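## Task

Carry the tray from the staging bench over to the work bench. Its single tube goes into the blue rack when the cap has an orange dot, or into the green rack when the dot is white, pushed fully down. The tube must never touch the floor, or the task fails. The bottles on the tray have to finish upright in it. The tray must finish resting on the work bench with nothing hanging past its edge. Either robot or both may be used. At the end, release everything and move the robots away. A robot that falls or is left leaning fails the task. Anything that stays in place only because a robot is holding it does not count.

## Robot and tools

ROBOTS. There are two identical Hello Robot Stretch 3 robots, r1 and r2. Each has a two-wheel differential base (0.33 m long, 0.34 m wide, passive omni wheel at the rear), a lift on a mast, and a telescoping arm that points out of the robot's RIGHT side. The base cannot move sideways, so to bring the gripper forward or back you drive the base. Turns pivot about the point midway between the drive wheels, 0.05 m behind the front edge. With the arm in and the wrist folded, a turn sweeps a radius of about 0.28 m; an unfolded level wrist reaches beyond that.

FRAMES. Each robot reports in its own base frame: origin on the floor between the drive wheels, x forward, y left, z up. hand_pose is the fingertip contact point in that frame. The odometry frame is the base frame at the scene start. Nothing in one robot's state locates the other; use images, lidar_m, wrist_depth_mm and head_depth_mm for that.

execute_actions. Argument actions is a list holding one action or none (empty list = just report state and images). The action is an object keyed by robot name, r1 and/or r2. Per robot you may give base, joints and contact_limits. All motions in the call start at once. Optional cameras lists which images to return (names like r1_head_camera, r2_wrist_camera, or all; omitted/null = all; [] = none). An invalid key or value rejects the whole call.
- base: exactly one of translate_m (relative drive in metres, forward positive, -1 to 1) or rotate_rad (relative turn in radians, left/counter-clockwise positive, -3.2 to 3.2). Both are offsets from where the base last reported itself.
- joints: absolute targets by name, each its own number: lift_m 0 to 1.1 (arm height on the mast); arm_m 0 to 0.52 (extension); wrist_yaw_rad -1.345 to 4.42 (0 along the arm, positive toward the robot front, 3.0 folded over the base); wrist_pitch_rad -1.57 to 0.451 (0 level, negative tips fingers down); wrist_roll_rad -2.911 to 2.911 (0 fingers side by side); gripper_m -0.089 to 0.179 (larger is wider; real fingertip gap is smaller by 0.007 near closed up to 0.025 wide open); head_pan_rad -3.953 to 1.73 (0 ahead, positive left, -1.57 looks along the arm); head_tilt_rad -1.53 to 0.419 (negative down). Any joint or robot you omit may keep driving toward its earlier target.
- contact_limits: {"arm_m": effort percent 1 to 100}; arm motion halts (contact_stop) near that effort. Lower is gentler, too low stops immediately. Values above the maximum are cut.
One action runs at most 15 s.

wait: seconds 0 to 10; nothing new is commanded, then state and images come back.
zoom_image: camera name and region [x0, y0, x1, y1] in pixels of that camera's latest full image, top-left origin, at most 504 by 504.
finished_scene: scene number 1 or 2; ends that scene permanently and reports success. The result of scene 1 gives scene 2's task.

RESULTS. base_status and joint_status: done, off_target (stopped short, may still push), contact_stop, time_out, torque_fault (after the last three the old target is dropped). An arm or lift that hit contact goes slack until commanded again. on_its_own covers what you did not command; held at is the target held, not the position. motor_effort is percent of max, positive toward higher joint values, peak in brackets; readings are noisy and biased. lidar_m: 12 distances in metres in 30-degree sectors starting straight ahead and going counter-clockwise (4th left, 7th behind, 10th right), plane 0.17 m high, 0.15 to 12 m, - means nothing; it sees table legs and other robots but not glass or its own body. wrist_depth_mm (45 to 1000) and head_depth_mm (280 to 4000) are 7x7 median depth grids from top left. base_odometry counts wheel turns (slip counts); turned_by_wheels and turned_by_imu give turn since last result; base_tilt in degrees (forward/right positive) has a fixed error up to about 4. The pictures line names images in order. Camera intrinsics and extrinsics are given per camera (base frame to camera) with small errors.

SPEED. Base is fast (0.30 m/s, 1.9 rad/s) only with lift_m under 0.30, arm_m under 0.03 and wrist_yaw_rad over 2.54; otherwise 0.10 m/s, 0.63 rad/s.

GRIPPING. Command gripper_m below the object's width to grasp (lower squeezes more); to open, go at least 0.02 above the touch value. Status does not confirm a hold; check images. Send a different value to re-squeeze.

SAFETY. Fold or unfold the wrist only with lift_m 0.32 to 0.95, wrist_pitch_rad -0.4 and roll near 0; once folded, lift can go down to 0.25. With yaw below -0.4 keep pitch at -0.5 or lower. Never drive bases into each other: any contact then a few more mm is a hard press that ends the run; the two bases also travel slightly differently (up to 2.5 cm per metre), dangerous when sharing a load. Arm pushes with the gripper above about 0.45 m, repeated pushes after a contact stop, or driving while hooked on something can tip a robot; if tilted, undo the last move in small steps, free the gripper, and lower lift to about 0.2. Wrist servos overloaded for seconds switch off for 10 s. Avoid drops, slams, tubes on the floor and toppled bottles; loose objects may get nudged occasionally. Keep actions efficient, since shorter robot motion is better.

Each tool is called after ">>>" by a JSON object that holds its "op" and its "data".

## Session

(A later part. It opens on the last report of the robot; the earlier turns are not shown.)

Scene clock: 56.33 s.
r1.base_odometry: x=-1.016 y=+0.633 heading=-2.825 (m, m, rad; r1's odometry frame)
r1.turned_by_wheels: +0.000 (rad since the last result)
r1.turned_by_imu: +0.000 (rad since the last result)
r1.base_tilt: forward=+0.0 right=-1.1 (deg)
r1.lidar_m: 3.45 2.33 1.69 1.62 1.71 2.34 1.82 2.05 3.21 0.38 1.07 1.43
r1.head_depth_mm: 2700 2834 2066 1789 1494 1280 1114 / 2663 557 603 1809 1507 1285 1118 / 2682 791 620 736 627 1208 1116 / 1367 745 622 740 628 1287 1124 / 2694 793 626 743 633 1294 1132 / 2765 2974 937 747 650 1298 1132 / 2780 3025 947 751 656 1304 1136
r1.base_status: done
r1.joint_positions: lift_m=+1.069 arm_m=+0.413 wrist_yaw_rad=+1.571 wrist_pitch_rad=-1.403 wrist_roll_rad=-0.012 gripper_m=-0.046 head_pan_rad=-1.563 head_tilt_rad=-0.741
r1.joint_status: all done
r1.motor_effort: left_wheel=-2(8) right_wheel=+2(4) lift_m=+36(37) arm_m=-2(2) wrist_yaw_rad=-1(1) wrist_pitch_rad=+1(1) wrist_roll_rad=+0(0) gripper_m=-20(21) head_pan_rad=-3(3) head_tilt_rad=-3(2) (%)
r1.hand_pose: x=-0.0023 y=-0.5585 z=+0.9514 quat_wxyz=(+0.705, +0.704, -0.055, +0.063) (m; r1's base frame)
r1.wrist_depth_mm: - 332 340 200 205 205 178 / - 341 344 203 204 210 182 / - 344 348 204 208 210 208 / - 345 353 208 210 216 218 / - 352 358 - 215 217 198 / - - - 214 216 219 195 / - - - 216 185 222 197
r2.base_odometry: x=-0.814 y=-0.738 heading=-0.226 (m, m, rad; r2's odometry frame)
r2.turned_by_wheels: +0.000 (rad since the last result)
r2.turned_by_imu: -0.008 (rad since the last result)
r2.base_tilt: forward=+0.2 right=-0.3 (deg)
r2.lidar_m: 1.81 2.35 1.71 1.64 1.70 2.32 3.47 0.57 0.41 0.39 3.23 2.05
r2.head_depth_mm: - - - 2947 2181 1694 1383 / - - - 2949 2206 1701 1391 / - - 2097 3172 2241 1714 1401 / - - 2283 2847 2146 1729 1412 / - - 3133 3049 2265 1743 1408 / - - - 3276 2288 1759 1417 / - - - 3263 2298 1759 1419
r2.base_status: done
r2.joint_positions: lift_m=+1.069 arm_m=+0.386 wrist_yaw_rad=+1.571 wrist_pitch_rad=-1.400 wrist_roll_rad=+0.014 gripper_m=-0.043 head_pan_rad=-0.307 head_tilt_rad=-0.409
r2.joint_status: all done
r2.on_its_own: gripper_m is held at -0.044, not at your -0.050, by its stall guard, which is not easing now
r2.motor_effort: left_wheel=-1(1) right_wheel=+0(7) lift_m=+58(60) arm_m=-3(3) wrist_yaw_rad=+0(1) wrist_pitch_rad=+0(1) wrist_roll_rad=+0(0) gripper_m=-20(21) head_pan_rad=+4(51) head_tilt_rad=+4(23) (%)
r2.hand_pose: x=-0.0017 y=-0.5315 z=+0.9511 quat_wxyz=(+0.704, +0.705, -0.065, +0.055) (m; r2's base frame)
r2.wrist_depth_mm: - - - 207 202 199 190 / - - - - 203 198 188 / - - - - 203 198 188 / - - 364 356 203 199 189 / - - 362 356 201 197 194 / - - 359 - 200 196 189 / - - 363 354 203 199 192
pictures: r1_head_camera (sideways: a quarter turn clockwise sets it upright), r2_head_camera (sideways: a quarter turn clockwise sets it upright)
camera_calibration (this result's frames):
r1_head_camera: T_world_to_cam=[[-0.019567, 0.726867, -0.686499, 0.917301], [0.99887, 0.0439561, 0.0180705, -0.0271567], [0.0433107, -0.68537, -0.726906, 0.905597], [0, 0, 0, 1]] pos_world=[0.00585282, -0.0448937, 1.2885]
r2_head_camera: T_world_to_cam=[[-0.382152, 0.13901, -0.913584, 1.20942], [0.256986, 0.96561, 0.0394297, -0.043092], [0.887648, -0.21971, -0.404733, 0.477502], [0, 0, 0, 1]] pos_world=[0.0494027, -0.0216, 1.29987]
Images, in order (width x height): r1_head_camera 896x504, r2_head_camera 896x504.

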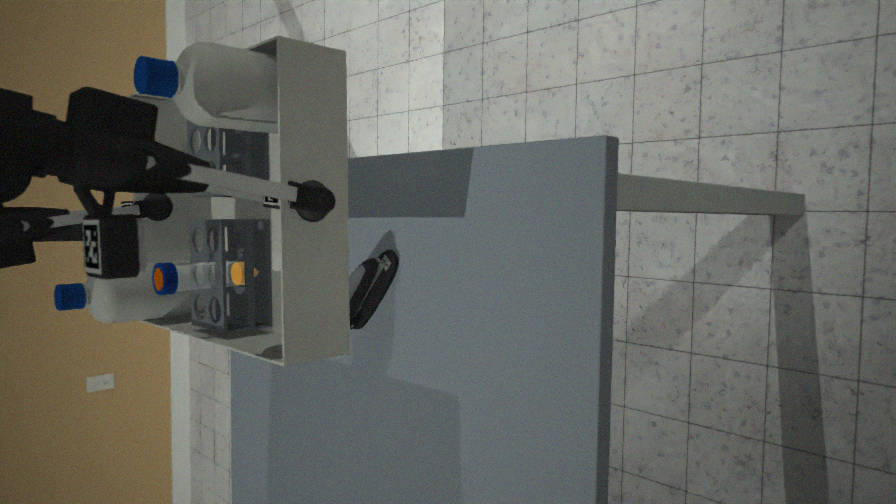

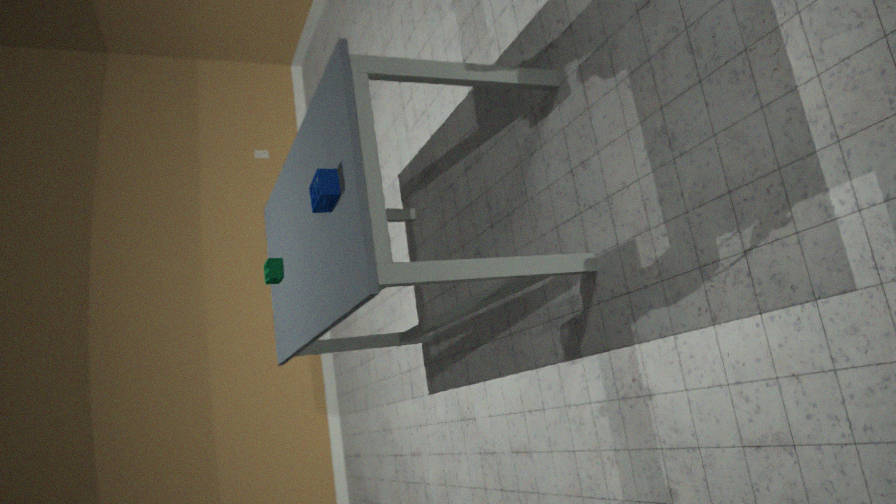

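>>> {"op": "execute_actions", "data": {"actions": [{"r2":{"base":{"rotate_rad":0.011}}}], "cameras": []}}

>>> {"op": "execute_actions", "data": {"actions": [{"r1":{"base":{"translate_m":-0.9}},"r2":{"base":{"translate_m":0.9}}}], "cameras": ["r1_head_camera"]}}

Scene clock: 57.93 s.
r1.base_odometry: x=-1.016 y=+0.633 heading=-2.825 (m, m, rad; r1's odometry frame)
r1.turned_by_wheels: +0.000 (rad since the last result)
r1.turned_by_imu: +0.000 (rad since the last result)
r1.base_tilt: forward=+0.0 right=-1.1 (deg)
r1.lidar_m: 3.45 2.35 1.69 1.62 1.71 2.34 1.82 2.05 3.22 0.38 1.07 1.43
r1.head_depth_mm: 2688 2852 2083 1794 1490 1280 1114 / 2702 557 601 1803 1489 1285 1119 / 1698 830 621 734 626 1215 1112 / 1350 747 623 738 630 1289 1130 / 2669 788 627 744 633 1299 1124 / 2732 2989 938 746 651 1309 1130 / 2767 3009 949 753 656 1303 1140
r1.base_status: not commanded
r1.joint_positions: lift_m=+1.069 arm_m=+0.413 wrist_yaw_rad=+1.571 wrist_pitch_rad=-1.405 wrist_roll_rad=-0.012 gripper_m=-0.046 head_pan_rad=-1.563 head_tilt_rad=-0.741
r1.joint_status: not commanded
r1.motor_effort: left_wheel=-2(3) right_wheel=+4(4) lift_m=+35(36) arm_m=-2(2) wrist_yaw_rad=-2(1) wrist_pitch_rad=+2(3) wrist_roll_rad=+0(0) gripper_m=-20(20) head_pan_rad=-4(3) head_tilt_rad=-3(3) (%)
r1.hand_pose: x=-0.0030 y=-0.5585 z=+0.9514 quat_wxyz=(+0.705, +0.704, -0.054, +0.062) (m; r1's base frame)
r1.wrist_depth_mm: - 334 339 201 202 205 180 / - 339 344 203 205 208 181 / - 344 345 206 207 211 208 / - 345 351 209 209 213 216 / - 355 357 - 212 216 194 / - - - 215 217 219 194 / - - - 216 186 223 197
r2.base_odometry: x=-0.814 y=-0.738 heading=-0.216 (m, m, rad; r2's odometry frame)
r2.turned_by_wheels: +0.011 (rad since the last result)
r2.turned_by_imu: +0.011 (rad since the last result)
r2.base_tilt: forward=+0.2 right=-0.1 (deg)
r2.lidar_m: 1.81 2.33 1.70 1.64 1.71 2.34 3.47 0.56 0.41 0.39 3.23 2.05
r2.head_depth_mm: - - - 2913 2199 1703 1385 / - - 2447 3117 2208 1711 1391 / - - 2123 3180 2228 1706 1392 / - - 2284 3003 2118 1732 1407 / - - 3248 3164 2261 1734 1409 / - - - 3259 2267 1751 1416 / - - - 3294 2287 1765 1421
r2.base_status: done
r2.joint_positions: lift_m=+1.069 arm_m=+0.386 wrist_yaw_rad=+1.571 wrist_pitch_rad=-1.404 wrist_roll_rad=+0.014 gripper_m=-0.043 head_pan_rad=-0.307 head_tilt_rad=-0.409
r2.joint_status: not commanded
r2.on_its_own: gripper_m is held at -0.044, not at your -0.050, by its stall guard, which is not easing now
r2.motor_effort: left_wheel=-4(7) right_wheel=+3(6) lift_m=+57(58) arm_m=-3(3) wrist_yaw_rad=+0(1) wrist_pitch_rad=+1(1) wrist_roll_rad=+0(0) gripper_m=-19(19) head_pan_rad=+4(4) head_tilt_rad=+4(4) (%)
r2.hand_pose: x=-0.0026 y=-0.5315 z=+0.9511 quat_wxyz=(+0.705, +0.705, -0.064, +0.054) (m; r2's base frame)
r2.wrist_depth_mm: - - - - 203 198 188 / - - - - 202 199 187 / - - - - 202 198 188 / - - 370 358 203 198 189 / - - 364 358 204 198 194 / - - 361 - 201 198 189 / - - 364 352 202 198 190
pictures: none
No camera images: the call's "cameras" was empty. Leave "cameras" out to get every camera's image.

Scene clock: 68.57 s.
r1.base_odometry: x=-0.160 y=+0.913 heading=-2.825 (m, m, rad; r1's odometry frame)
r1.turned_by_wheels: +0.000 (rad since the last result)
r1.turned_by_imu: -0.001 (rad since the last result)
r1.base_tilt: forward=+0.0 right=-1.2 (deg)
r1.lidar_m: 2.31 2.31 1.71 1.65 1.71 2.34 2.33 0.96 1.35 1.43 1.33 0.93
r1.head_depth_mm: 2679 2833 2082 1778 1484 1282 1120 / 2678 557 600 1804 1489 1283 1124 / 1722 792 619 1745 1501 1281 1127 / 1382 746 623 1743 1510 1295 1130 / 2678 794 625 1830 1512 1295 1132 / 2746 2973 2314 1842 1522 1303 1134 / 2770 3004 2320 1859 1534 1303 1143
r1.base_status: done
r1.joint_positions: lift_m=+1.069 arm_m=+0.413 wrist_yaw_rad=+1.571 wrist_pitch_rad=-1.405 wrist_roll_rad=-0.012 gripper_m=-0.046 head_pan_rad=-1.563 head_tilt_rad=-0.741
r1.joint_status: not commanded
r1.motor_effort: left_wheel=-2(7) right_wheel=+4(5) lift_m=+36(36) arm_m=-2(2) wrist_yaw_rad=+0(1) wrist_pitch_rad=+2(3) wrist_roll_rad=+0(0) gripper_m=-20(20) head_pan_rad=-3(3) head_tilt_rad=-2(3) (%)
r1.hand_pose: x=-0.0029 y=-0.5584 z=+0.9514 quat_wxyz=(+0.705, +0.704, -0.054, +0.062) (m; r1's base frame)
r1.wrist_depth_mm: - - - 199 202 205 178 / - - - 202 203 207 181 / - - - 205 208 211 187 / - - - 208 212 215 217 / - - - - 213 217 192 / - - - 215 215 221 191 / - - - - 186 223 195
r2.base_odometry: x=+0.066 y=-0.931 heading=-0.216 (m, m, rad; r2's odometry frame)
r2.turned_by_wheels: +0.000 (rad since the last result)
r2.turned_by_imu: -0.010 (rad since the last result)
r2.base_tilt: forward=+0.1 right=-0.2 (deg)
r2.lidar_m: 1.49 2.35 1.71 1.64 1.70 2.33 1.58 0.95 1.35 1.43 1.34 0.95
r2.head_depth_mm: - - - 1211 2033 1702 1382 / - - 2217 1289 1086 1600 1351 / - - 2206 1312 2056 1564 1359 / 3905 - 2272 2704 2139 1714 1406 / 3856 - - 2883 2259 1733 1407 / 3735 - - 3270 2279 1747 1411 / 3639 3887 - 3291 2289 1755 1422
r2.base_status: done
r2.joint_positions: lift_m=+1.069 arm_m=+0.386 wrist_yaw_rad=+1.571 wrist_pitch_rad=-1.402 wrist_roll_rad=+0.014 gripper_m=-0.043 head_pan_rad=-0.307 head_tilt_rad=-0.408
r2.joint_status: not commanded
r2.on_its_own: gripper_m is held at -0.044, not at your -0.050, by its stall guard, which is not easing now
r2.motor_effort: left_wheel=-2(2) right_wheel=+1(9) lift_m=+58(58) arm_m=-2(3) wrist_yaw_rad=-2(1) wrist_pitch_rad=+1(2) wrist_roll_rad=+0(0) gripper_m=-19(19) head_pan_rad=+4(5) head_tilt_rad=+4(4) (%)
r2.hand_pose: x=-0.0022 y=-0.5315 z=+0.9511 quat_wxyz=(+0.704, +0.705, -0.064, +0.054) (m; r2's base frame)
r2.wrist_depth_mm: - - - 206 202 198 187 / - - - - 202 198 187 / - - - - 202 197 189 / - - - - 202 198 189 / - - - - 202 197 193 / - - - - 200 199 188 / - - - - 203 197 190
pictures: r1_head_camera (sideways: a quarter turn clockwise sets it upright)
camera_calibration (this result's frames):
r1_head_camera: T_world_to_cam=[[-0.0195671, 0.726867, -0.686499, 0.917301], [0.99887, 0.0439562, 0.0180705, -0.0271567], [0.0433108, -0.68537, -0.726906, 0.905597], [0, 0, 0, 1]] pos_world=[0.00585282, -0.0448937, 1.2885]
Images, in order (width x height): r1_head_camera 896x504.

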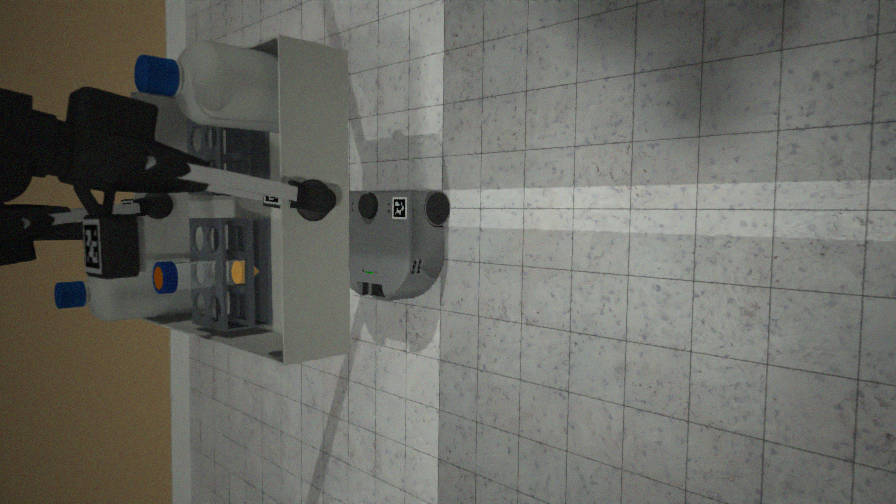

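>>> {"op": "execute_actions", "data": {"actions": [{"r2":{"base":{"rotate_rad":0.012},"joints":{"head_pan_rad":-1.45,"head_tilt_rad":-0.75}}}], "cameras": []}}

>>> {"op": "execute_actions", "data": {"actions": [{"r1":{"base":{"translate_m":-0.75}},"r2":{"base":{"translate_m":0.75}}}], "cameras": ["r2_head_camera","r2_nav_camera"]}}

Scene clock: 70.37 s.
r1.base_odometry: x=-0.160 y=+0.913 heading=-2.825 (m, m, rad; r1's odometry frame)
r1.turned_by_wheels: +0.000 (rad since the last result)
r1.turned_by_imu: +0.000 (rad since the last result)
r1.base_tilt: forward=+0.0 right=-1.1 (deg)
r1.lidar_m: 2.32 2.31 1.71 1.65 1.71 2.34 2.33 0.96 1.35 1.43 1.33 0.93
r1.head_depth_mm: 2662 2828 2078 1781 1499 1277 1117 / 2725 560 600 1797 1495 1286 1121 / 1713 820 620 1745 1502 1287 1123 / 1353 749 623 1739 1523 1294 1129 / 2648 803 628 1813 1517 1301 1137 / 2776 3006 2285 1840 1528 1304 1132 / 2768 3050 2325 1842 1531 1297 1143
r1.base_status: not commanded
r1.joint_positions: lift_m=+1.069 arm_m=+0.413 wrist_yaw_rad=+1.570 wrist_pitch_rad=-1.408 wrist_roll_rad=-0.011 gripper_m=-0.046 head_pan_rad=-1.563 head_tilt_rad=-0.741
r1.joint_status: not commanded
r1.motor_effort: left_wheel=-3(3) right_wheel=+5(5) lift_m=+36(35) arm_m=-2(2) wrist_yaw_rad=+0(1) wrist_pitch_rad=+3(4) wrist_roll_rad=+0(0) gripper_m=-19(19) head_pan_rad=-3(3) head_tilt_rad=-3(3) (%)
r1.hand_pose: x=-0.0035 y=-0.5585 z=+0.9513 quat_wxyz=(+0.705, +0.704, -0.054, +0.061) (m; r1's base frame)
r1.wrist_depth_mm: - - - 200 201 205 179 / - - - 203 205 207 181 / - - - 205 208 211 207 / - - - 208 210 214 218 / - - - - 214 217 192 / - - - 216 218 221 193 / - - - - 187 223 194
r2.base_odometry: x=+0.066 y=-0.931 heading=-0.204 (m, m, rad; r2's odometry frame)
r2.turned_by_wheels: +0.012 (rad since the last result)
r2.turned_by_imu: +0.012 (rad since the last result)
r2.base_tilt: forward=+0.2 right=-0.1 (deg)
r2.lidar_m: 1.56 2.32 1.71 1.64 1.71 2.35 1.51 0.95 1.35 1.43 1.34 0.95
r2.head_depth_mm: - 681 566 1835 1533 1316 1152 / 746 823 594 1771 1547 1326 1161 / 2599 768 604 1737 1563 1331 1163 / 2761 831 618 1832 1564 1340 1168 / 2838 3057 2388 1900 1579 1346 1175 / 2861 3093 2410 1912 1583 1351 1181 / 2944 3178 2432 1944 1590 1365 1190
r2.base_status: done
r2.joint_positions: lift_m=+1.069 arm_m=+0.386 wrist_yaw_rad=+1.570 wrist_pitch_rad=-1.406 wrist_roll_rad=+0.014 gripper_m=-0.043 head_pan_rad=-1.443 head_tilt_rad=-0.740
r2.joint_status: all done
r2.on_its_own: gripper_m is held at -0.044, not at your -0.050, by its stall guard, which is not easing now
r2.motor_effort: left_wheel=-4(7) right_wheel=+4(8) lift_m=+58(58) arm_m=-3(3) wrist_yaw_rad=+0(1) wrist_pitch_rad=+2(2) wrist_roll_rad=+0(0) gripper_m=-18(18) head_pan_rad=-5(54) head_tilt_rad=-5(24) (%)
r2.hand_pose: x=-0.0031 y=-0.5315 z=+0.9510 quat_wxyz=(+0.705, +0.705, -0.063, +0.053) (m; r2's base frame)
r2.wrist_depth_mm: - - - - 201 197 188 / - - - - 202 198 189 / - - - - 203 197 188 / - - - - 202 198 189 / - - - - 203 198 193 / - - - - 201 199 189 / - - - - 204 197 189
pictures: none
No camera images: the call's "cameras" was empty. Leave "cameras" out to get every camera's image.

Scene clock: 79.50 s.
r1.base_odometry: x=+0.553 y=+1.146 heading=-2.826 (m, m, rad; r1's odometry frame)
r1.turned_by_wheels: +0.000 (rad since the last result)
r1.turned_by_imu: -0.001 (rad since the last result)
r1.base_tilt: forward=+0.0 right=-1.1 (deg)
r1.lidar_m: 1.65 2.34 1.71 1.65 1.71 2.34 1.60 1.46 0.40 1.03 3.21 1.66
r1.head_depth_mm: 2688 2848 839 726 620 1281 1116 / 2697 560 600 752 672 906 1104 / 1711 821 620 1744 1509 1285 1125 / 1358 746 623 1754 1503 1296 1132 / 2673 801 626 1827 1513 1297 1132 / 2787 2982 2342 1841 1530 1305 1142 / 2808 3026 2332 1846 1526 1312 1139
r1.base_status: done
r1.joint_positions: lift_m=+1.069 arm_m=+0.413 wrist_yaw_rad=+1.570 wrist_pitch_rad=-1.408 wrist_roll_rad=-0.011 gripper_m=-0.046 head_pan_rad=-1.563 head_tilt_rad=-0.741
r1.joint_status: not commanded
r1.motor_effort: left_wheel=-3(9) right_wheel=+5(6) lift_m=+35(36) arm_m=-2(2) wrist_yaw_rad=-1(0) wrist_pitch_rad=+3(4) wrist_roll_rad=+0(0) gripper_m=-19(20) head_pan_rad=-4(3) head_tilt_rad=-3(2) (%)
r1.hand_pose: x=-0.0035 y=-0.5585 z=+0.9513 quat_wxyz=(+0.705, +0.704, -0.054, +0.061) (m; r1's base frame)
r1.wrist_depth_mm: - - - 200 201 205 178 / - - - 203 205 207 181 / - - - 204 208 210 210 / - - - 208 212 214 216 / - - - - 213 217 194 / - - 369 214 217 220 194 / - 368 368 371 186 222 195
r2.base_odometry: x=+0.800 y=-1.083 heading=-0.204 (m, m, rad; r2's odometry frame)
r2.turned_by_wheels: +0.000 (rad since the last result)
r2.turned_by_imu: -0.008 (rad since the last result)
r2.base_tilt: forward=+0.1 right=-0.2 (deg)
r2.lidar_m: 1.53 2.34 1.71 1.64 1.71 2.33 1.66 1.67 3.22 1.03 0.40 0.56
r2.head_depth_mm: - 682 568 1831 1531 1319 1152 / 2592 822 595 1802 1551 1326 1161 / 2622 770 605 1718 1556 1337 1162 / 2741 785 616 788 687 1281 1113 / 2840 3056 934 773 643 1322 1134 / 2879 3095 975 777 646 1353 1138 / 2892 3133 987 785 665 1368 1151
r2.base_status: done
r2.joint_positions: lift_m=+1.069 arm_m=+0.386 wrist_yaw_rad=+1.570 wrist_pitch_rad=-1.405 wrist_roll_rad=+0.014 gripper_m=-0.043 head_pan_rad=-1.443 head_tilt_rad=-0.740
r2.joint_status: not commanded
r2.on_its_own: gripper_m is held at -0.044, not at your -0.050, by its stall guard, which is not easing now
r2.motor_effort: left_wheel=-3(4) right_wheel=+3(9) lift_m=+58(58) arm_m=-3(3) wrist_yaw_rad=+1(1) wrist_pitch_rad=+2(3) wrist_roll_rad=+0(1) gripper_m=-19(18) head_pan_rad=-5(5) head_tilt_rad=-4(3) (%)
r2.hand_pose: x=-0.0029 y=-0.5315 z=+0.9511 quat_wxyz=(+0.705, +0.705, -0.063, +0.053) (m; r2's base frame)
r2.wrist_depth_mm: - - 368 356 201 198 189 / - - 368 357 202 198 188 / - - 370 358 203 199 188 / - - - - 201 199 190 / - - - - 202 198 195 / - - - - 201 197 190 / - - - - 201 198 190
pictures: r2_head_camera (sideways: a quarter turn clockwise sets it upright), r2_nav_camera (sideways: a quarter turn counterclockwise sets it upright)
camera_calibration (this result's frames):
r2_head_camera: T_world_to_cam=[[-0.0701566, 0.678286, -0.731441, 0.97003], [0.985925, 0.158696, 0.0525978, -0.0646619], [0.151753, -0.717456, -0.679873, 0.839956], [0, 0, 0, 1]] pos_world=[0.00433974, -0.0450638, 1.28398]
r2_nav_camera: T_world_to_cam=[[0.0265145, -0.722151, 0.691227, -0.853217], [-0.9932, -0.0974466, -0.0637084, 0.136069], [0.113365, -0.684838, -0.719823, 0.888057], [0, 0, 0, 1]] pos_world=[0.0570919, 0.00528277, 1.23768]
Images, in order (width x height): r2_head_camera 896x504, r2_nav_camera 672x504.

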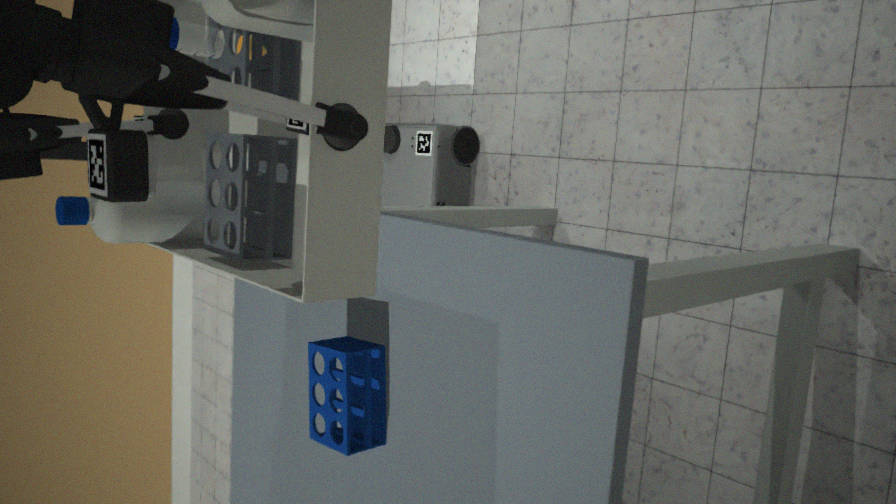

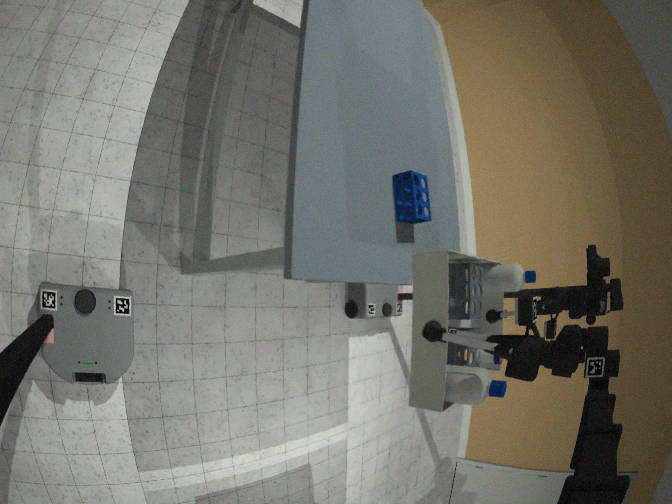

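Rack spans x≈0.25–0.38. Go 0.62.

>>> {"op": "execute_actions", "data": {"actions": [{"r1":{"base":{"translate_m":-0.62},"joints":{"head_pan_rad":-1.35}},"r2":{"base":{"translate_m":0.62}}}], "cameras": []}}

>>> {"op": "execute_actions", "data": {"actions": [{"r1":{"joints":{"lift_m":1.0}},"r2":{"joints":{"lift_m":1.0}}}], "cameras": ["r1_head_camera"]}}

Scene clock: 88.20 s.
r1.base_odometry: x=+1.142 y=+1.339 heading=-2.826 (m, m, rad; r1's odometry frame)
r1.turned_by_wheels: +0.000 (rad since the last result)
r1.turned_by_imu: -0.001 (rad since the last result)
r1.base_tilt: forward=+0.0 right=-1.2 (deg)
r1.lidar_m: 2.25 2.34 1.71 1.65 1.71 2.35 3.01 1.01 1.07 1.03 1.07 0.59
r1.head_depth_mm: 746 813 594 726 605 1253 1117 / 2560 737 705 733 609 1284 1119 / 2691 750 621 734 628 1279 1124 / 2800 3027 846 739 645 1291 1127 / 2919 3103 860 742 667 1291 1134 / 2998 3125 941 747 1425 1256 1138 / 3068 3155 2337 748 835 1285 1143
r1.base_status: done
r1.joint_positions: lift_m=+1.069 arm_m=+0.413 wrist_yaw_rad=+1.570 wrist_pitch_rad=-1.406 wrist_roll_rad=-0.011 gripper_m=-0.046 head_pan_rad=-1.357 head_tilt_rad=-0.741
r1.joint_status: all done
r1.motor_effort: left_wheel=-3(8) right_wheel=+4(6) lift_m=+36(35) arm_m=-2(2) wrist_yaw_rad=+0(1) wrist_pitch_rad=+3(3) wrist_roll_rad=+0(0) gripper_m=-20(20) head_pan_rad=+4(22) head_tilt_rad=-2(2) (%)
r1.hand_pose: x=-0.0032 y=-0.5584 z=+0.9514 quat_wxyz=(+0.705, +0.704, -0.054, +0.062) (m; r1's base frame)
r1.wrist_depth_mm: - 334 338 200 202 205 179 / - 342 344 202 204 208 180 / - 343 347 206 207 210 186 / - 345 353 208 210 216 216 / - 352 359 - 214 216 192 / - 363 365 293 217 220 192 / - 363 368 370 186 222 195
r2.base_odometry: x=+1.407 y=-1.208 heading=-0.204 (m, m, rad; r2's odometry frame)
r2.turned_by_wheels: +0.000 (rad since the last result)
r2.turned_by_imu: -0.007 (rad since the last result)
r2.base_tilt: forward=+0.3 right=-0.1 (deg)
r2.lidar_m: 3.01 2.36 1.71 1.65 1.71 2.33 2.27 0.56 0.41 0.39 0.41 0.55
r2.head_depth_mm: - 684 567 749 625 1265 1109 / 1657 822 592 754 629 1271 1117 / 2624 753 603 761 633 1302 1125 / 2719 796 615 767 637 1310 1126 / 2843 3057 938 773 643 1349 1136 / 2864 3102 983 779 646 1361 1136 / 2887 3123 988 787 665 1368 1147
r2.base_status: done
r2.joint_positions: lift_m=+1.069 arm_m=+0.386 wrist_yaw_rad=+1.570 wrist_pitch_rad=-1.403 wrist_roll_rad=+0.014 gripper_m=-0.043 head_pan_rad=-1.443 head_tilt_rad=-0.740
r2.joint_status: not commanded
r2.on_its_own: gripper_m is held at -0.044, not at your -0.050, by its stall guard, which is not easing now
r2.motor_effort: left_wheel=-2(3) right_wheel=+1(6) lift_m=+58(58) arm_m=-3(3) wrist_yaw_rad=+0(0) wrist_pitch_rad=+1(2) wrist_roll_rad=+0(1) gripper_m=-19(18) head_pan_rad=-5(6) head_tilt_rad=-4(3) (%)
r2.hand_pose: x=-0.0025 y=-0.5314 z=+0.9511 quat_wxyz=(+0.705, +0.705, -0.064, +0.054) (m; r2's base frame)
r2.wrist_depth_mm: - - 364 207 202 198 188 / - - 366 356 202 197 189 / - - 360 356 202 198 188 / - - 364 356 202 198 188 / - - 360 354 201 198 194 / - - 366 - 202 198 188 / - - 361 356 203 198 188
pictures: none
No camera images: the call's "cameras" was empty. Leave "cameras" out to get every camera's image.

Scene clock: 89.67 s.
r1.base_odometry: x=+1.142 y=+1.339 heading=-2.826 (m, m, rad; r1's odometry frame)
r1.turned_by_wheels: +0.000 (rad since the last result)
r1.turned_by_imu: +0.000 (rad since the last result)
r1.base_tilt: forward=+0.1 right=-1.2 (deg)
r1.lidar_m: 2.24 2.33 1.71 1.64 1.71 2.34 3.02 1.01 1.07 1.03 1.07 0.59
r1.head_depth_mm: 740 897 740 688 606 1257 1113 / 2603 905 751 711 609 1286 1121 / 2722 889 756 714 626 1288 1121 / 2806 3057 860 738 648 1289 1131 / 2889 3082 861 741 665 1299 1130 / 2983 3130 939 748 1409 1242 1136 / 3060 3145 2335 751 837 1279 1133
r1.base_status: not commanded
r1.joint_positions: lift_m=+1.000 arm_m=+0.413 wrist_yaw_rad=+1.570 wrist_pitch_rad=-1.406 wrist_roll_rad=-0.011 gripper_m=-0.046 head_pan_rad=-1.357 head_tilt_rad=-0.741
r1.joint_status: all done
r1.motor_effort: left_wheel=-3(3) right_wheel=+4(4) lift_m=+21(32) arm_m=-1(2) wrist_yaw_rad=+1(1) wrist_pitch_rad=+3(3) wrist_roll_rad=+0(0) gripper_m=-20(20) head_pan_rad=+4(4) head_tilt_rad=-2(2) (%)
r1.hand_pose: x=-0.0032 y=-0.5584 z=+0.8821 quat_wxyz=(+0.705, +0.704, -0.054, +0.062) (m; r1's base frame)
r1.wrist_depth_mm: 266 268 274 198 203 205 179 / 272 271 276 202 204 208 180 / - 277 280 206 207 212 185 / 276 279 283 208 210 213 217 / - 282 291 - 213 215 190 / - 287 289 256 216 220 191 / - 292 296 296 189 221 194
r2.base_odometry: x=+1.407 y=-1.208 heading=-0.204 (m, m, rad; r2's odometry frame)
r2.turned_by_wheels: +0.000 (rad since the last result)
r2.turned_by_imu: +0.000 (rad since the last result)
r2.base_tilt: forward=+0.1 right=-0.2 (deg)
r2.lidar_m: 3.00 2.35 1.71 1.64 1.71 2.33 2.27 0.56 0.41 0.39 0.41 0.55
r2.head_depth_mm: - - 607 637 627 1270 1108 / 753 911 768 704 628 1282 1114 / 2646 1473 751 699 633 1305 1121 / 2789 2875 755 706 637 1313 1129 / 2824 3051 970 774 641 1347 1132 / 2859 3087 978 779 645 1355 1133 / 2921 3139 985 785 665 1363 1144
r2.base_status: not commanded
r2.joint_positions: lift_m=+1.000 arm_m=+0.386 wrist_yaw_rad=+1.570 wrist_pitch_rad=-1.403 wrist_roll_rad=+0.014 gripper_m=-0.043 head_pan_rad=-1.443 head_tilt_rad=-0.740
r2.joint_status: all done
r2.on_its_own: gripper_m is held at -0.044, not at your -0.050, by its stall guard, which is not easing now
r2.motor_effort: left_wheel=-2(2) right_wheel=+1(2) lift_m=+22(54) arm_m=-2(2) wrist_yaw_rad=+1(0) wrist_pitch_rad=+1(1) wrist_roll_rad=+0(0) gripper_m=-19(20) head_pan_rad=-5(5) head_tilt_rad=-4(4) (%)
r2.hand_pose: x=-0.0025 y=-0.5314 z=+0.8825 quat_wxyz=(+0.705, +0.705, -0.064, +0.054) (m; r2's base frame)
r2.wrist_depth_mm: - - 296 207 202 198 188 / - - 295 287 203 200 187 / - - 292 289 203 198 188 / - - 296 286 203 199 188 / - - 291 288 202 198 193 / - - 292 - 202 197 190 / - - 291 287 201 198 191
pictures: r1_head_camera (sideways: a quarter turn clockwise sets it upright)
camera_calibration (this result's frames):
r1_head_camera: T_world_to_cam=[[-0.167919, 0.707476, -0.686499, 0.918206], [0.968729, 0.247462, 0.0180705, -0.0269729], [0.182667, -0.661997, -0.726906, 0.904747], [0, 0, 0, 1]] pos_world=[0.0150463, -0.043994, 1.2885]
Images, in order (width x height): r1_head_camera 896x504.

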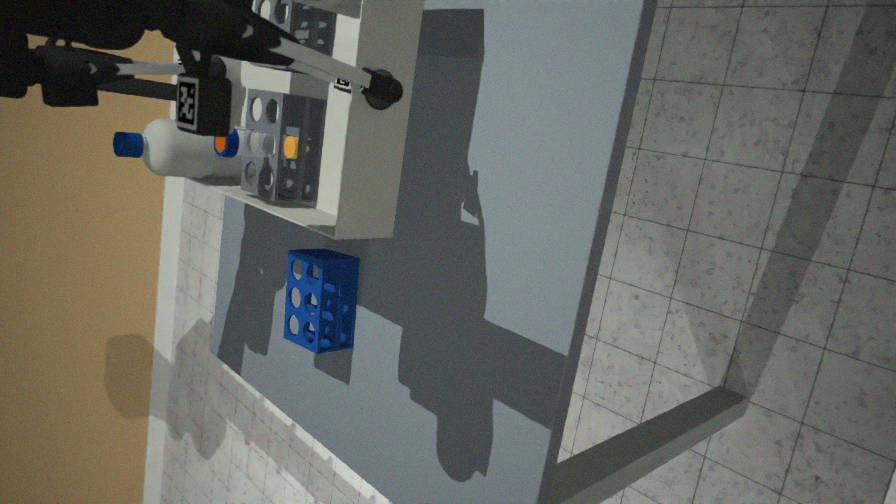

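>>> {"op": "execute_actions", "data": {"actions": [{"r1":{"joints":{"lift_m":0.927}},"r2":{"joints":{"lift_m":0.927}}}], "cameras": []}}

>>> {"op": "execute_actions", "data": {"actions": [{"r1":{"joints":{"gripper_m":0.05}},"r2":{"joints":{"gripper_m":0.05}}}], "cameras": []}}

>>> {"op": "execute_actions", "data": {"actions": [{"r1":{"joints":{"lift_m":1.07}},"r2":{"joints":{"lift_m":1.05}}}], "cameras": []}}

>>> {"op": "execute_actions", "data": {"actions": [{"r1":{"base":{"translate_m":0.1},"joints":{"wrist_yaw_rad":0,"wrist_pitch_rad":-1.1,"gripper_m":0.075,"head_pan_rad":-1.57}},"r2":{"joints":{"arm_m":0.0,"head_pan_rad":-1.85,"head_tilt_rad":-0.55}}}], "cameras": ["r1_head_camera","r1_wrist_camera","r2_head_camera"]}}

Scene clock: 92.60 s.
r1.base_odometry: x=+1.142 y=+1.339 heading=-2.826 (m, m, rad; r1's odometry frame)
r1.turned_by_wheels: +0.000 (rad since the last result)
r1.turned_by_imu: +0.000 (rad since the last result)
r1.base_tilt: forward=+0.0 right=-1.1 (deg)
r1.lidar_m: 2.25 2.33 1.71 1.65 1.71 2.35 3.01 1.01 1.06 1.03 1.07 0.58
r1.head_depth_mm: 783 - 784 681 605 1250 1116 / 789 1479 820 691 608 1285 1121 / 2796 2937 839 705 628 1287 1128 / 2784 3069 891 720 646 1291 1129 / 2895 3101 861 743 665 1293 1131 / 2991 3069 937 744 1410 1243 1138 / 3072 3124 2325 751 835 1282 1139
r1.base_status: not commanded
r1.joint_positions: lift_m=+0.927 arm_m=+0.413 wrist_yaw_rad=+1.570 wrist_pitch_rad=-1.406 wrist_roll_rad=-0.011 gripper_m=-0.046 head_pan_rad=-1.357 head_tilt_rad=-0.741
r1.joint_status: all done
r1.motor_effort: left_wheel=-2(3) right_wheel=+4(4) lift_m=+20(21) arm_m=-1(1) wrist_yaw_rad=+0(0) wrist_pitch_rad=+3(3) wrist_roll_rad=+0(0) gripper_m=-20(20) head_pan_rad=+4(4) head_tilt_rad=-2(3) (%)
r1.hand_pose: x=-0.0032 y=-0.5584 z=+0.8091 quat_wxyz=(+0.705, +0.704, -0.054, +0.062) (m; r1's base frame)
r1.wrist_depth_mm: 196 199 201 200 201 206 179 / 200 201 204 203 204 207 180 / 200 205 205 206 207 211 185 / 204 205 209 207 211 214 216 / 207 210 212 - 215 216 192 / 209 213 215 217 218 220 192 / 211 216 221 220 187 222 195
r2.base_odometry: x=+1.407 y=-1.208 heading=-0.204 (m, m, rad; r2's odometry frame)
r2.turned_by_wheels: +0.000 (rad since the last result)
r2.turned_by_imu: +0.000 (rad since the last result)
r2.base_tilt: forward=+0.1 right=-0.1 (deg)
r2.lidar_m: 2.99 2.35 1.71 1.65 1.71 2.33 2.27 0.56 0.41 0.39 0.41 0.55
r2.head_depth_mm: 2627 - 811 651 627 1266 1114 / 2561 866 901 695 629 1277 1115 / 729 1521 831 701 633 1306 1122 / 2767 3002 882 706 637 1315 1131 / 2817 3062 969 771 642 1346 1137 / 2822 3099 982 776 645 1357 1141 / 2888 3166 987 784 664 1367 1146
r2.base_status: not commanded
r2.joint_positions: lift_m=+0.927 arm_m=+0.386 wrist_yaw_rad=+1.570 wrist_pitch_rad=-1.403 wrist_roll_rad=+0.014 gripper_m=-0.043 head_pan_rad=-1.443 head_tilt_rad=-0.740
r2.joint_status: all done
r2.on_its_own: gripper_m is held at -0.044, not at your -0.050, by its stall guard, which is not easing now
r2.motor_effort: left_wheel=-2(2) right_wheel=+2(2) lift_m=+22(22) arm_m=-2(2) wrist_yaw_rad=+0(0) wrist_pitch_rad=+1(1) wrist_roll_rad=+0(0) gripper_m=-19(19) head_pan_rad=-5(5) head_tilt_rad=-4(4) (%)
r2.hand_pose: x=-0.0025 y=-0.5314 z=+0.8095 quat_wxyz=(+0.705, +0.705, -0.064, +0.054) (m; r2's base frame)
r2.wrist_depth_mm: - 225 220 206 202 199 188 / - 224 220 214 202 198 187 / - 225 219 215 203 198 188 / - 223 219 214 202 198 188 / - 225 219 213 203 200 193 / - 224 218 - 201 199 189 / - 224 218 213 202 198 190
pictures: none
No camera images: the call's "cameras" was empty. Leave "cameras" out to get every camera's image.

Scene clock: 94.07 s.
r1.base_odometry: x=+1.142 y=+1.339 heading=-2.826 (m, m, rad; r1's odometry frame)
r1.turned_by_wheels: +0.000 (rad since the last result)
r1.turned_by_imu: +0.000 (rad since the last result)
r1.base_tilt: forward=+0.0 right=-1.3 (deg)
r1.lidar_m: 2.25 2.33 1.71 1.65 1.71 2.34 3.01 1.01 1.07 1.03 1.07 0.59
r1.head_depth_mm: 782 - 809 681 607 1255 1107 / 2555 1483 822 692 608 1284 1119 / 2706 2956 850 713 629 1284 1123 / 2841 3074 893 716 644 1300 1129 / 2924 3079 859 741 667 1298 1133 / 2945 3163 937 747 1415 1243 1137 / 3089 3156 2313 752 833 1276 1142
r1.base_status: not commanded
r1.joint_positions: lift_m=+0.927 arm_m=+0.413 wrist_yaw_rad=+1.570 wrist_pitch_rad=-1.404 wrist_roll_rad=-0.011 gripper_m=+0.050 head_pan_rad=-1.357 head_tilt_rad=-0.741
r1.joint_status: all done
r1.motor_effort: left_wheel=-3(3) right_wheel=+4(4) lift_m=+22(21) arm_m=-1(2) wrist_yaw_rad=+0(1) wrist_pitch_rad=+2(3) wrist_roll_rad=+0(0) gripper_m=+0(79) head_pan_rad=+4(4) head_tilt_rad=-3(2) (%)
r1.hand_pose: x=-0.0025 y=-0.5584 z=+0.8092 quat_wxyz=(+0.705, +0.704, -0.055, +0.062) (m; r1's base frame)
r1.wrist_depth_mm: 195 198 203 203 206 208 182 / 199 201 205 207 209 213 185 / 202 204 208 208 212 215 195 / 203 207 211 213 215 220 223 / 206 209 212 214 219 221 194 / 211 213 217 220 220 225 198 / 212 214 220 222 197 228 201
r2.base_odometry: x=+1.407 y=-1.208 heading=-0.204 (m, m, rad; r2's odometry frame)
r2.turned_by_wheels: +0.000 (rad since the last result)
r2.turned_by_imu: +0.000 (rad since the last result)
r2.base_tilt: forward=+0.2 right=-0.3 (deg)
r2.lidar_m: 3.01 2.35 1.71 1.65 1.71 2.33 2.27 0.56 0.41 0.39 0.41 0.55
r2.head_depth_mm: 2610 - 794 651 625 1269 1112 / 2548 852 - 695 630 1280 1121 / 727 1520 862 703 632 1305 1125 / 2795 2979 884 710 637 1314 1124 / 2831 3041 968 770 643 1351 1136 / 2834 3097 978 781 646 1351 1139 / 2909 3172 991 785 666 1362 1142
r2.base_status: not commanded
r2.joint_positions: lift_m=+0.927 arm_m=+0.386 wrist_yaw_rad=+1.570 wrist_pitch_rad=-1.403 wrist_roll_rad=+0.014 gripper_m=+0.050 head_pan_rad=-1.443 head_tilt_rad=-0.740
r2.joint_status: all done
r2.motor_effort: left_wheel=-3(2) right_wheel=+2(2) lift_m=+22(22) arm_m=-2(2) wrist_yaw_rad=+0(0) wrist_pitch_rad=+1(1) wrist_roll_rad=-1(1) gripper_m=+0(82) head_pan_rad=-5(5) head_tilt_rad=-4(5) (%)
r2.hand_pose: x=-0.0024 y=-0.5314 z=+0.8095 quat_wxyz=(+0.705, +0.705, -0.064, +0.054) (m; r2's base frame)
r2.wrist_depth_mm: - 227 221 213 209 203 189 / - 224 220 215 208 204 177 / - 224 220 217 206 204 194 / - 226 219 215 207 204 193 / - 224 219 215 209 204 199 / - 222 218 214 209 202 193 / - 222 218 213 206 202 193
pictures: none
No camera images: the call's "cameras" was empty. Leave "cameras" out to get every camera's image.

Scene clock: 96.20 s.
r1.base_odometry: x=+1.142 y=+1.339 heading=-2.826 (m, m, rad; r1's odometry frame)
r1.turned_by_wheels: +0.000 (rad since the last result)
r1.turned_by_imu: +0.000 (rad since the last result)
r1.base_tilt: forward=+0.0 right=-1.2 (deg)
r1.lidar_m: 2.25 2.34 1.71 1.65 1.72 2.35 3.00 1.01 1.06 1.03 1.06 0.59
r1.head_depth_mm: 752 1058 870 682 604 1254 1119 / 2601 2846 825 690 610 1274 1116 / 2755 2934 844 710 626 1300 1126 / 2827 3034 894 720 646 1297 1125 / 2887 3071 857 745 664 1306 1133 / 3013 3152 939 747 1417 1249 1138 / 3085 3170 2348 750 833 1280 1134
r1.base_status: not commanded
r1.joint_positions: lift_m=+1.070 arm_m=+0.413 wrist_yaw_rad=+1.570 wrist_pitch_rad=-1.403 wrist_roll_rad=-0.011 gripper_m=+0.050 head_pan_rad=-1.357 head_tilt_rad=-0.741
r1.joint_status: all done
r1.motor_effort: left_wheel=-3(3) right_wheel=+4(4) lift_m=+31(33) arm_m=-1(1) wrist_yaw_rad=+1(0) wrist_pitch_rad=+2(2) wrist_roll_rad=+0(0) gripper_m=+0(0) head_pan_rad=+4(4) head_tilt_rad=-3(3) (%)
r1.hand_pose: x=-0.0024 y=-0.5584 z=+0.9517 quat_wxyz=(+0.705, +0.704, -0.055, +0.063) (m; r1's base frame)
r1.wrist_depth_mm: - 332 343 335 325 296 312 / - 343 343 350 352 297 329 / - 345 352 357 355 306 374 / - 349 356 362 368 331 377 / - 353 357 362 367 345 385 / - 360 367 343 346 323 390 / - - 370 317 232 333 349
r2.base_odometry: x=+1.407 y=-1.208 heading=-0.204 (m, m, rad; r2's odometry frame)
r2.turned_by_wheels: +0.000 (rad since the last result)
r2.turned_by_imu: +0.000 (rad since the last result)
r2.base_tilt: forward=+0.2 right=-0.3 (deg)
r2.lidar_m: 3.01 2.35 1.72 1.65 1.70 2.32 2.28 0.56 0.41 0.39 0.41 0.55
r2.head_depth_mm: - 2772 835 649 625 1270 1114 / 745 1961 933 694 627 1273 1117 / 2698 1579 902 703 634 1301 1125 / 2786 3039 886 709 637 1306 1132 / 2845 3044 970 771 640 1343 1139 / 2841 3089 977 778 646 1349 1138 / 2911 3140 988 785 665 1356 1143
r2.base_status: not commanded
r2.joint_positions: lift_m=+1.049 arm_m=+0.386 wrist_yaw_rad=+1.570 wrist_pitch_rad=-1.403 wrist_roll_rad=+0.014 gripper_m=+0.050 head_pan_rad=-1.443 head_tilt_rad=-0.740
r2.joint_status: all done
r2.motor_effort: left_wheel=-2(2) right_wheel=+2(2) lift_m=+51(54) arm_m=-2(2) wrist_yaw_rad=-1(0) wrist_pitch_rad=+1(1) wrist_roll_rad=+0(1) gripper_m=+0(1) head_pan_rad=-5(5) head_tilt_rad=-4(4) (%)
r2.hand_pose: x=-0.0024 y=-0.5314 z=+0.9313 quat_wxyz=(+0.705, +0.705, -0.064, +0.054) (m; r2's base frame)
r2.wrist_depth_mm: - - 344 337 333 325 281 / - - 349 338 325 291 296 / - - 346 340 329 291 285 / - - 343 335 328 314 310 / - - 345 335 329 316 284 / - - 348 334 329 294 259 / - - 343 332 231 311 258
pictures: none
No camera images: the call's "cameras" was empty. Leave "cameras" out to get every camera's image.

Scene clock: 100.23 s.
r1.base_odometry: x=+1.047 y=+1.308 heading=-2.826 (m, m, rad; r1's odometry frame)
r1.turned_by_wheels: +0.000 (rad since the last result)
r1.turned_by_imu: -0.001 (rad since the last result)
r1.base_tilt: forward=+0.1 right=-1.1 (deg)
r1.lidar_m: 2.15 2.33 1.71 1.65 1.71 2.35 3.12 1.10 1.07 1.03 0.51 0.54
r1.head_depth_mm: 2663 2903 836 689 621 1280 1116 / 2711 2904 852 700 624 1281 1123 / - 2741 846 704 625 1289 1127 / 2734 2960 897 717 627 1289 1125 / 2743 2928 847 744 633 1294 1135 / 2767 2976 939 747 653 1300 1141 / 2759 3013 979 752 655 960 1140
r1.base_status: done
r1.joint_positions: lift_m=+1.070 arm_m=+0.413 wrist_yaw_rad=+0.003 wrist_pitch_rad=-1.109 wrist_roll_rad=-0.011 gripper_m=+0.075 head_pan_rad=-1.563 head_tilt_rad=-0.741
r1.joint_status: all done
r1.motor_effort: left_wheel=-3(4) right_wheel=+3(12) lift_m=+31(30) arm_m=-1(1) wrist_yaw_rad=-4(2) wrist_pitch_rad=+4(4) wrist_roll_rad=+0(0) gripper_m=+0(77) head_pan_rad=-3(23) head_tilt_rad=-2(2) (%)
r1.hand_pose: x=-0.0214 y=-0.6507 z=+0.9682 quat_wxyz=(+0.605, +0.375, -0.597, -0.370) (m; r1's base frame)
r1.wrist_depth_mm: 417 422 420 418 436 430 446 / 399 402 409 410 419 404 439 / 352 330 390 334 369 341 415 / 324 344 380 377 384 364 400 / 363 364 369 368 375 341 388 / 352 356 355 361 365 252 211 / 343 343 344 344 351 348 363
r2.base_odometry: x=+1.407 y=-1.208 heading=-0.204 (m, m, rad; r2's odometry frame)
r2.turned_by_wheels: +0.000 (rad since the last result)
r2.turned_by_imu: -0.001 (rad since the last result)
r2.base_tilt: forward=+0.2 right=-0.2 (deg)
r2.lidar_m: 3.01 2.34 1.71 1.65 1.71 2.32 2.27 0.56 0.41 0.39 0.41 0.55
r2.head_depth_mm: 2924 - - - 723 634 1227 / 2851 - - - - - - / 2791 - - - - - - / 2782 3019 - - - - - / 2677 2811 - - - - 1226 / 746 2764 - - 762 621 - / 1238 2811 3027 859 763 644 -
r2.base_status: not commanded
r2.joint_positions: lift_m=+1.049 arm_m=+0.000 wrist_yaw_rad=+1.570 wrist_pitch_rad=-1.403 wrist_roll_rad=+0.014 gripper_m=+0.050 head_pan_rad=-1.843 head_tilt_rad=-0.556
r2.joint_status: all done
r2.motor_effort: left_wheel=-2(2) right_wheel=+2(2) lift_m=+51(51) arm_m=-3(3) wrist_yaw_rad=+0(1) wrist_pitch_rad=+1(1) wrist_roll_rad=+0(0) gripper_m=+0(0) head_pan_rad=-5(41) head_tilt_rad=+3(19) (%)
r2.hand_pose: x=-0.0024 y=-0.1455 z=+0.9313 quat_wxyz=(+0.705, +0.705, -0.064, +0.054) (m; r2's base frame)
r2.wrist_depth_mm: - - - - - - 319 / - - - - - - 319 / - - - - - - 319 / - - - - - - 319 / - - - - - - 318 / - - - - - - 317 / - - - - - - 315
pictures: r1_head_camera (sideways: a quarter turn clockwise sets it upright), r1_wrist_camera, r2_head_camera (sideways: a quarter turn clockwise sets it upright)
camera_calibration (this result's frames):
r1_head_camera: T_world_to_cam=[[-0.0198091, 0.726861, -0.686499, 0.917303], [0.998855, 0.0442889, 0.0180705, -0.0271566], [0.043539, -0.685355, -0.726906, 0.905595], [0, 0, 0, 1]] pos_world=[0.00586777, -0.0448938, 1.2885]
r1_wrist_camera: T_world_to_cam=[[-0.99687, 0.0412401, 0.0674524, -0.0704467], [0.0278154, 0.981573, -0.18905, 0.839512], [-0.0740059, -0.186582, -0.979648, 0.994177], [0, 0, 0, 1]] pos_world=[-0.0200026, -0.635642, 1.1374]
r2_head_camera: T_world_to_cam=[[0.16054, 0.51215, -0.843759, 1.11504], [0.972314, -0.229119, 0.0459283, -0.0559077], [-0.169799, -0.827773, -0.534753, 0.653133], [0, 0, 0, 1]] pos_world=[-0.0137469, -0.0432293, 1.29266]
Images, in order (width x height): r1_head_camera 896x504, r1_wrist_camera 644x364, r2_head_camera 896x504.

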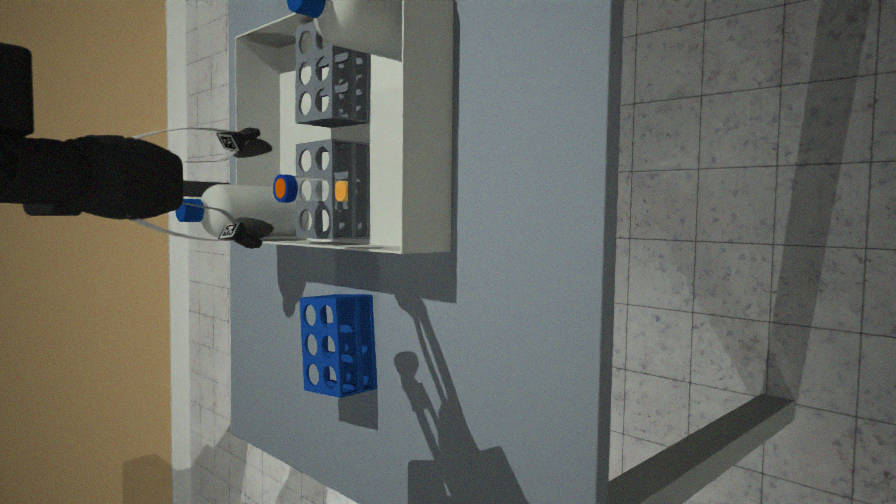

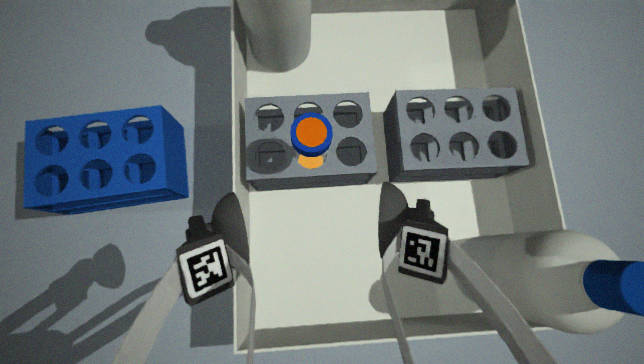

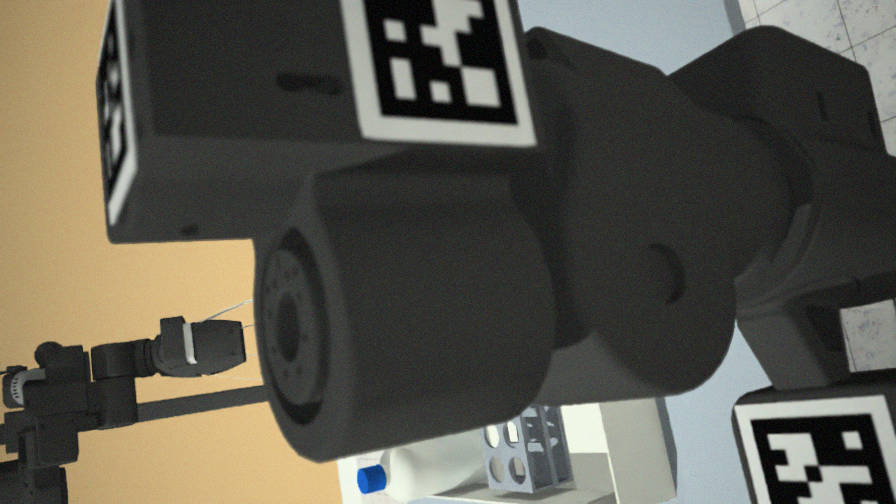

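>>> {"op": "execute_actions", "data": {"actions": [{"r1":{"joints":{"arm_m":0.483,"lift_m":0.995}},"r2":{"base":{"translate_m":-0.2},"joints":{"lift_m":0.8,"head_pan_rad":-1.57}}}], "cameras": ["r1_head_camera","r1_wrist_camera","r2_head_camera"]}}

Scene clock: 104.43 s.
r1.base_odometry: x=+1.047 y=+1.308 heading=-2.826 (m, m, rad; r1's odometry frame)
r1.turned_by_wheels: +0.000 (rad since the last result)
r1.turned_by_imu: -0.001 (rad since the last result)
r1.base_tilt: forward=+0.1 right=-1.2 (deg)
r1.lidar_m: 2.16 2.34 1.71 1.65 1.71 2.34 3.10 1.10 1.06 1.03 0.51 0.54
r1.head_depth_mm: - 2891 835 690 620 1279 1116 / - 2893 851 699 623 1280 1126 / - 956 846 707 626 1284 1118 / 1291 1630 884 717 628 1294 1130 / 2712 2956 848 743 632 1301 1129 / 2739 2986 938 747 651 1294 1136 / 2771 2993 952 752 654 964 1145
r1.base_status: not commanded
r1.joint_positions: lift_m=+0.995 arm_m=+0.483 wrist_yaw_rad=+0.002 wrist_pitch_rad=-1.108 wrist_roll_rad=-0.011 gripper_m=+0.075 head_pan_rad=-1.563 head_tilt_rad=-0.741
r1.joint_status: all done
r1.motor_effort: left_wheel=-3(3) right_wheel=+3(4) lift_m=+16(27) arm_m=+2(2) wrist_yaw_rad=-2(2) wrist_pitch_rad=+4(4) wrist_roll_rad=+0(0) gripper_m=+0(0) head_pan_rad=-3(3) head_tilt_rad=-3(2) (%)
r1.hand_pose: x=-0.0214 y=-0.7206 z=+0.8941 quat_wxyz=(+0.605, +0.375, -0.597, -0.370) (m; r1's base frame)
r1.wrist_depth_mm: 329 336 240 321 340 341 357 / 319 320 311 326 331 337 304 / 305 313 311 316 320 291 275 / 243 292 275 242 269 255 256 / 234 264 291 236 243 279 257 / 279 279 283 287 290 293 276 / 270 272 277 277 282 286 228
r2.base_odometry: x=+1.211 y=-1.168 heading=-0.204 (m, m, rad; r2's odometry frame)
r2.turned_by_wheels: +0.000 (rad since the last result)
r2.turned_by_imu: +0.000 (rad since the last result)
r2.base_tilt: forward=+0.2 right=-0.3 (deg)
r2.lidar_m: 3.19 2.34 1.71 1.65 1.70 2.32 2.07 2.29 0.41 0.39 0.41 0.56
r2.head_depth_mm: 2676 2934 3094 963 747 610 1232 / 2656 2938 3133 971 753 615 908 / 2679 2946 3135 978 760 617 1214 / 2667 2959 3127 946 695 620 1223 / 1309 755 2891 848 672 626 1224 / 2580 2921 3162 941 702 628 1227 / 2701 2930 3197 906 777 632 1232
r2.base_status: done
r2.joint_positions: lift_m=+0.801 arm_m=+0.000 wrist_yaw_rad=+1.570 wrist_pitch_rad=-1.402 wrist_roll_rad=+0.014 gripper_m=+0.050 head_pan_rad=-1.577 head_tilt_rad=-0.556
r2.joint_status: all done
r2.motor_effort: left_wheel=-2(6) right_wheel=+3(2) lift_m=+15(47) arm_m=-3(3) wrist_yaw_rad=+0(0) wrist_pitch_rad=+1(1) wrist_roll_rad=+0(0) gripper_m=+1(0) head_pan_rad=+4(32) head_tilt_rad=+3(3) (%)
r2.hand_pose: x=-0.0021 y=-0.1455 z=+0.6828 quat_wxyz=(+0.705, +0.705, -0.064, +0.054) (m; r2's base frame)
r2.wrist_depth_mm: 914 878 866 879 836 848 818 / 888 906 887 845 827 808 816 / 933 901 847 855 847 833 820 / 896 859 890 836 821 816 798 / 918 914 - - 851 793 782 / 897 914 892 - 841 807 791 / - 888 853 833 832 818 805
pictures: r1_head_camera (sideways: a quarter turn clockwise sets it upright), r1_wrist_camera, r2_head_camera (sideways: a quarter turn clockwise sets it upright)
camera_calibration (this result's frames):
r1_head_camera: T_world_to_cam=[[-0.0197656, 0.726862, -0.686499, 0.917302], [0.998858, 0.044229, 0.0180705, -0.0271567], [0.043498, -0.685358, -0.726906, 0.905596], [0, 0, 0, 1]] pos_world=[0.00586508, -0.0448938, 1.2885]
r1_wrist_camera: T_world_to_cam=[[-0.996829, 0.0422974, 0.0673963, -0.0618421], [0.0287722, 0.981304, -0.190302, 0.895013], [-0.0741855, -0.187759, -0.979409, 0.90745], [0, 0, 0, 1]] pos_world=[-0.0200779, -0.705281, 1.06326]
r2_head_camera: T_world_to_cam=[[0.0203226, 0.536337, -0.843759, 1.11589], [0.998351, 0.0344247, 0.0459283, -0.0560666], [0.0536792, -0.843302, -0.534753, 0.65177], [0, 0, 0, 1]] pos_world=[-0.00169026, -0.0469253, 1.29266]
Images, in order (width x height): r1_head_camera 896x504, r1_wrist_camera 644x364, r2_head_camera 896x504.

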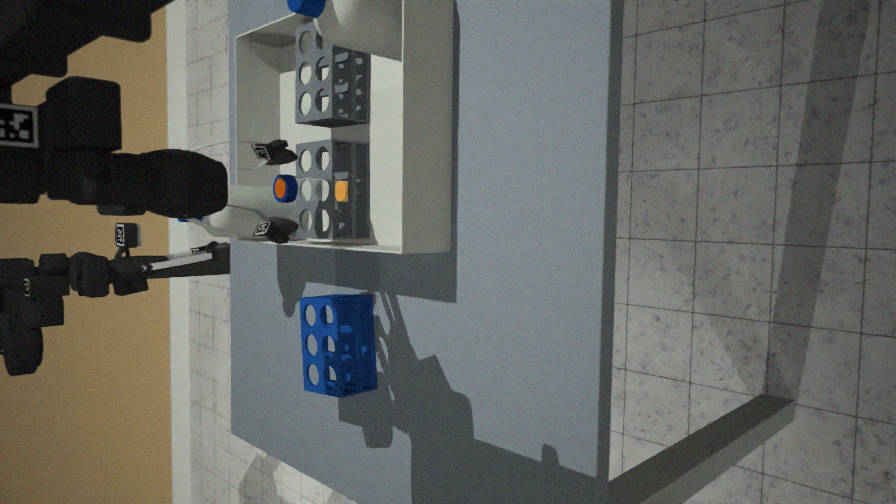

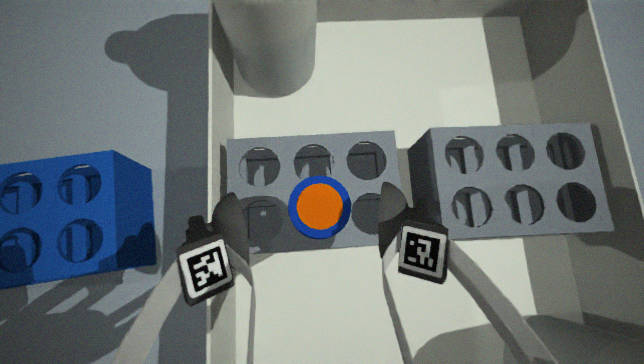

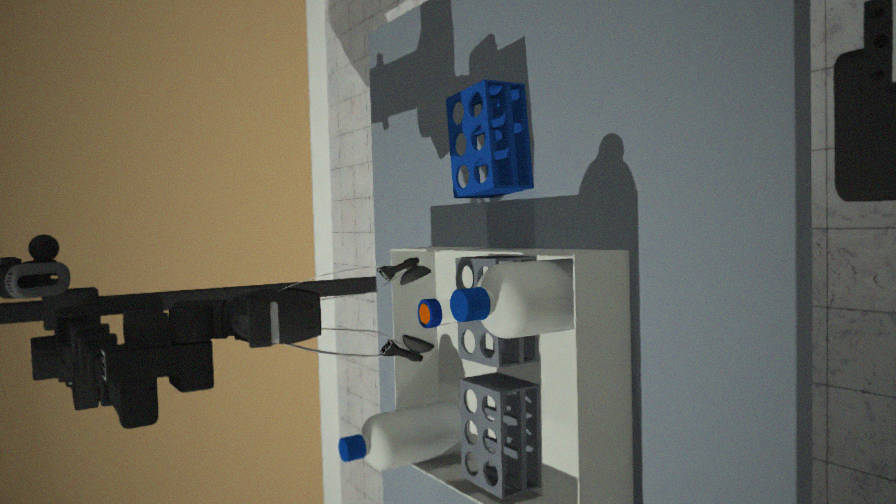

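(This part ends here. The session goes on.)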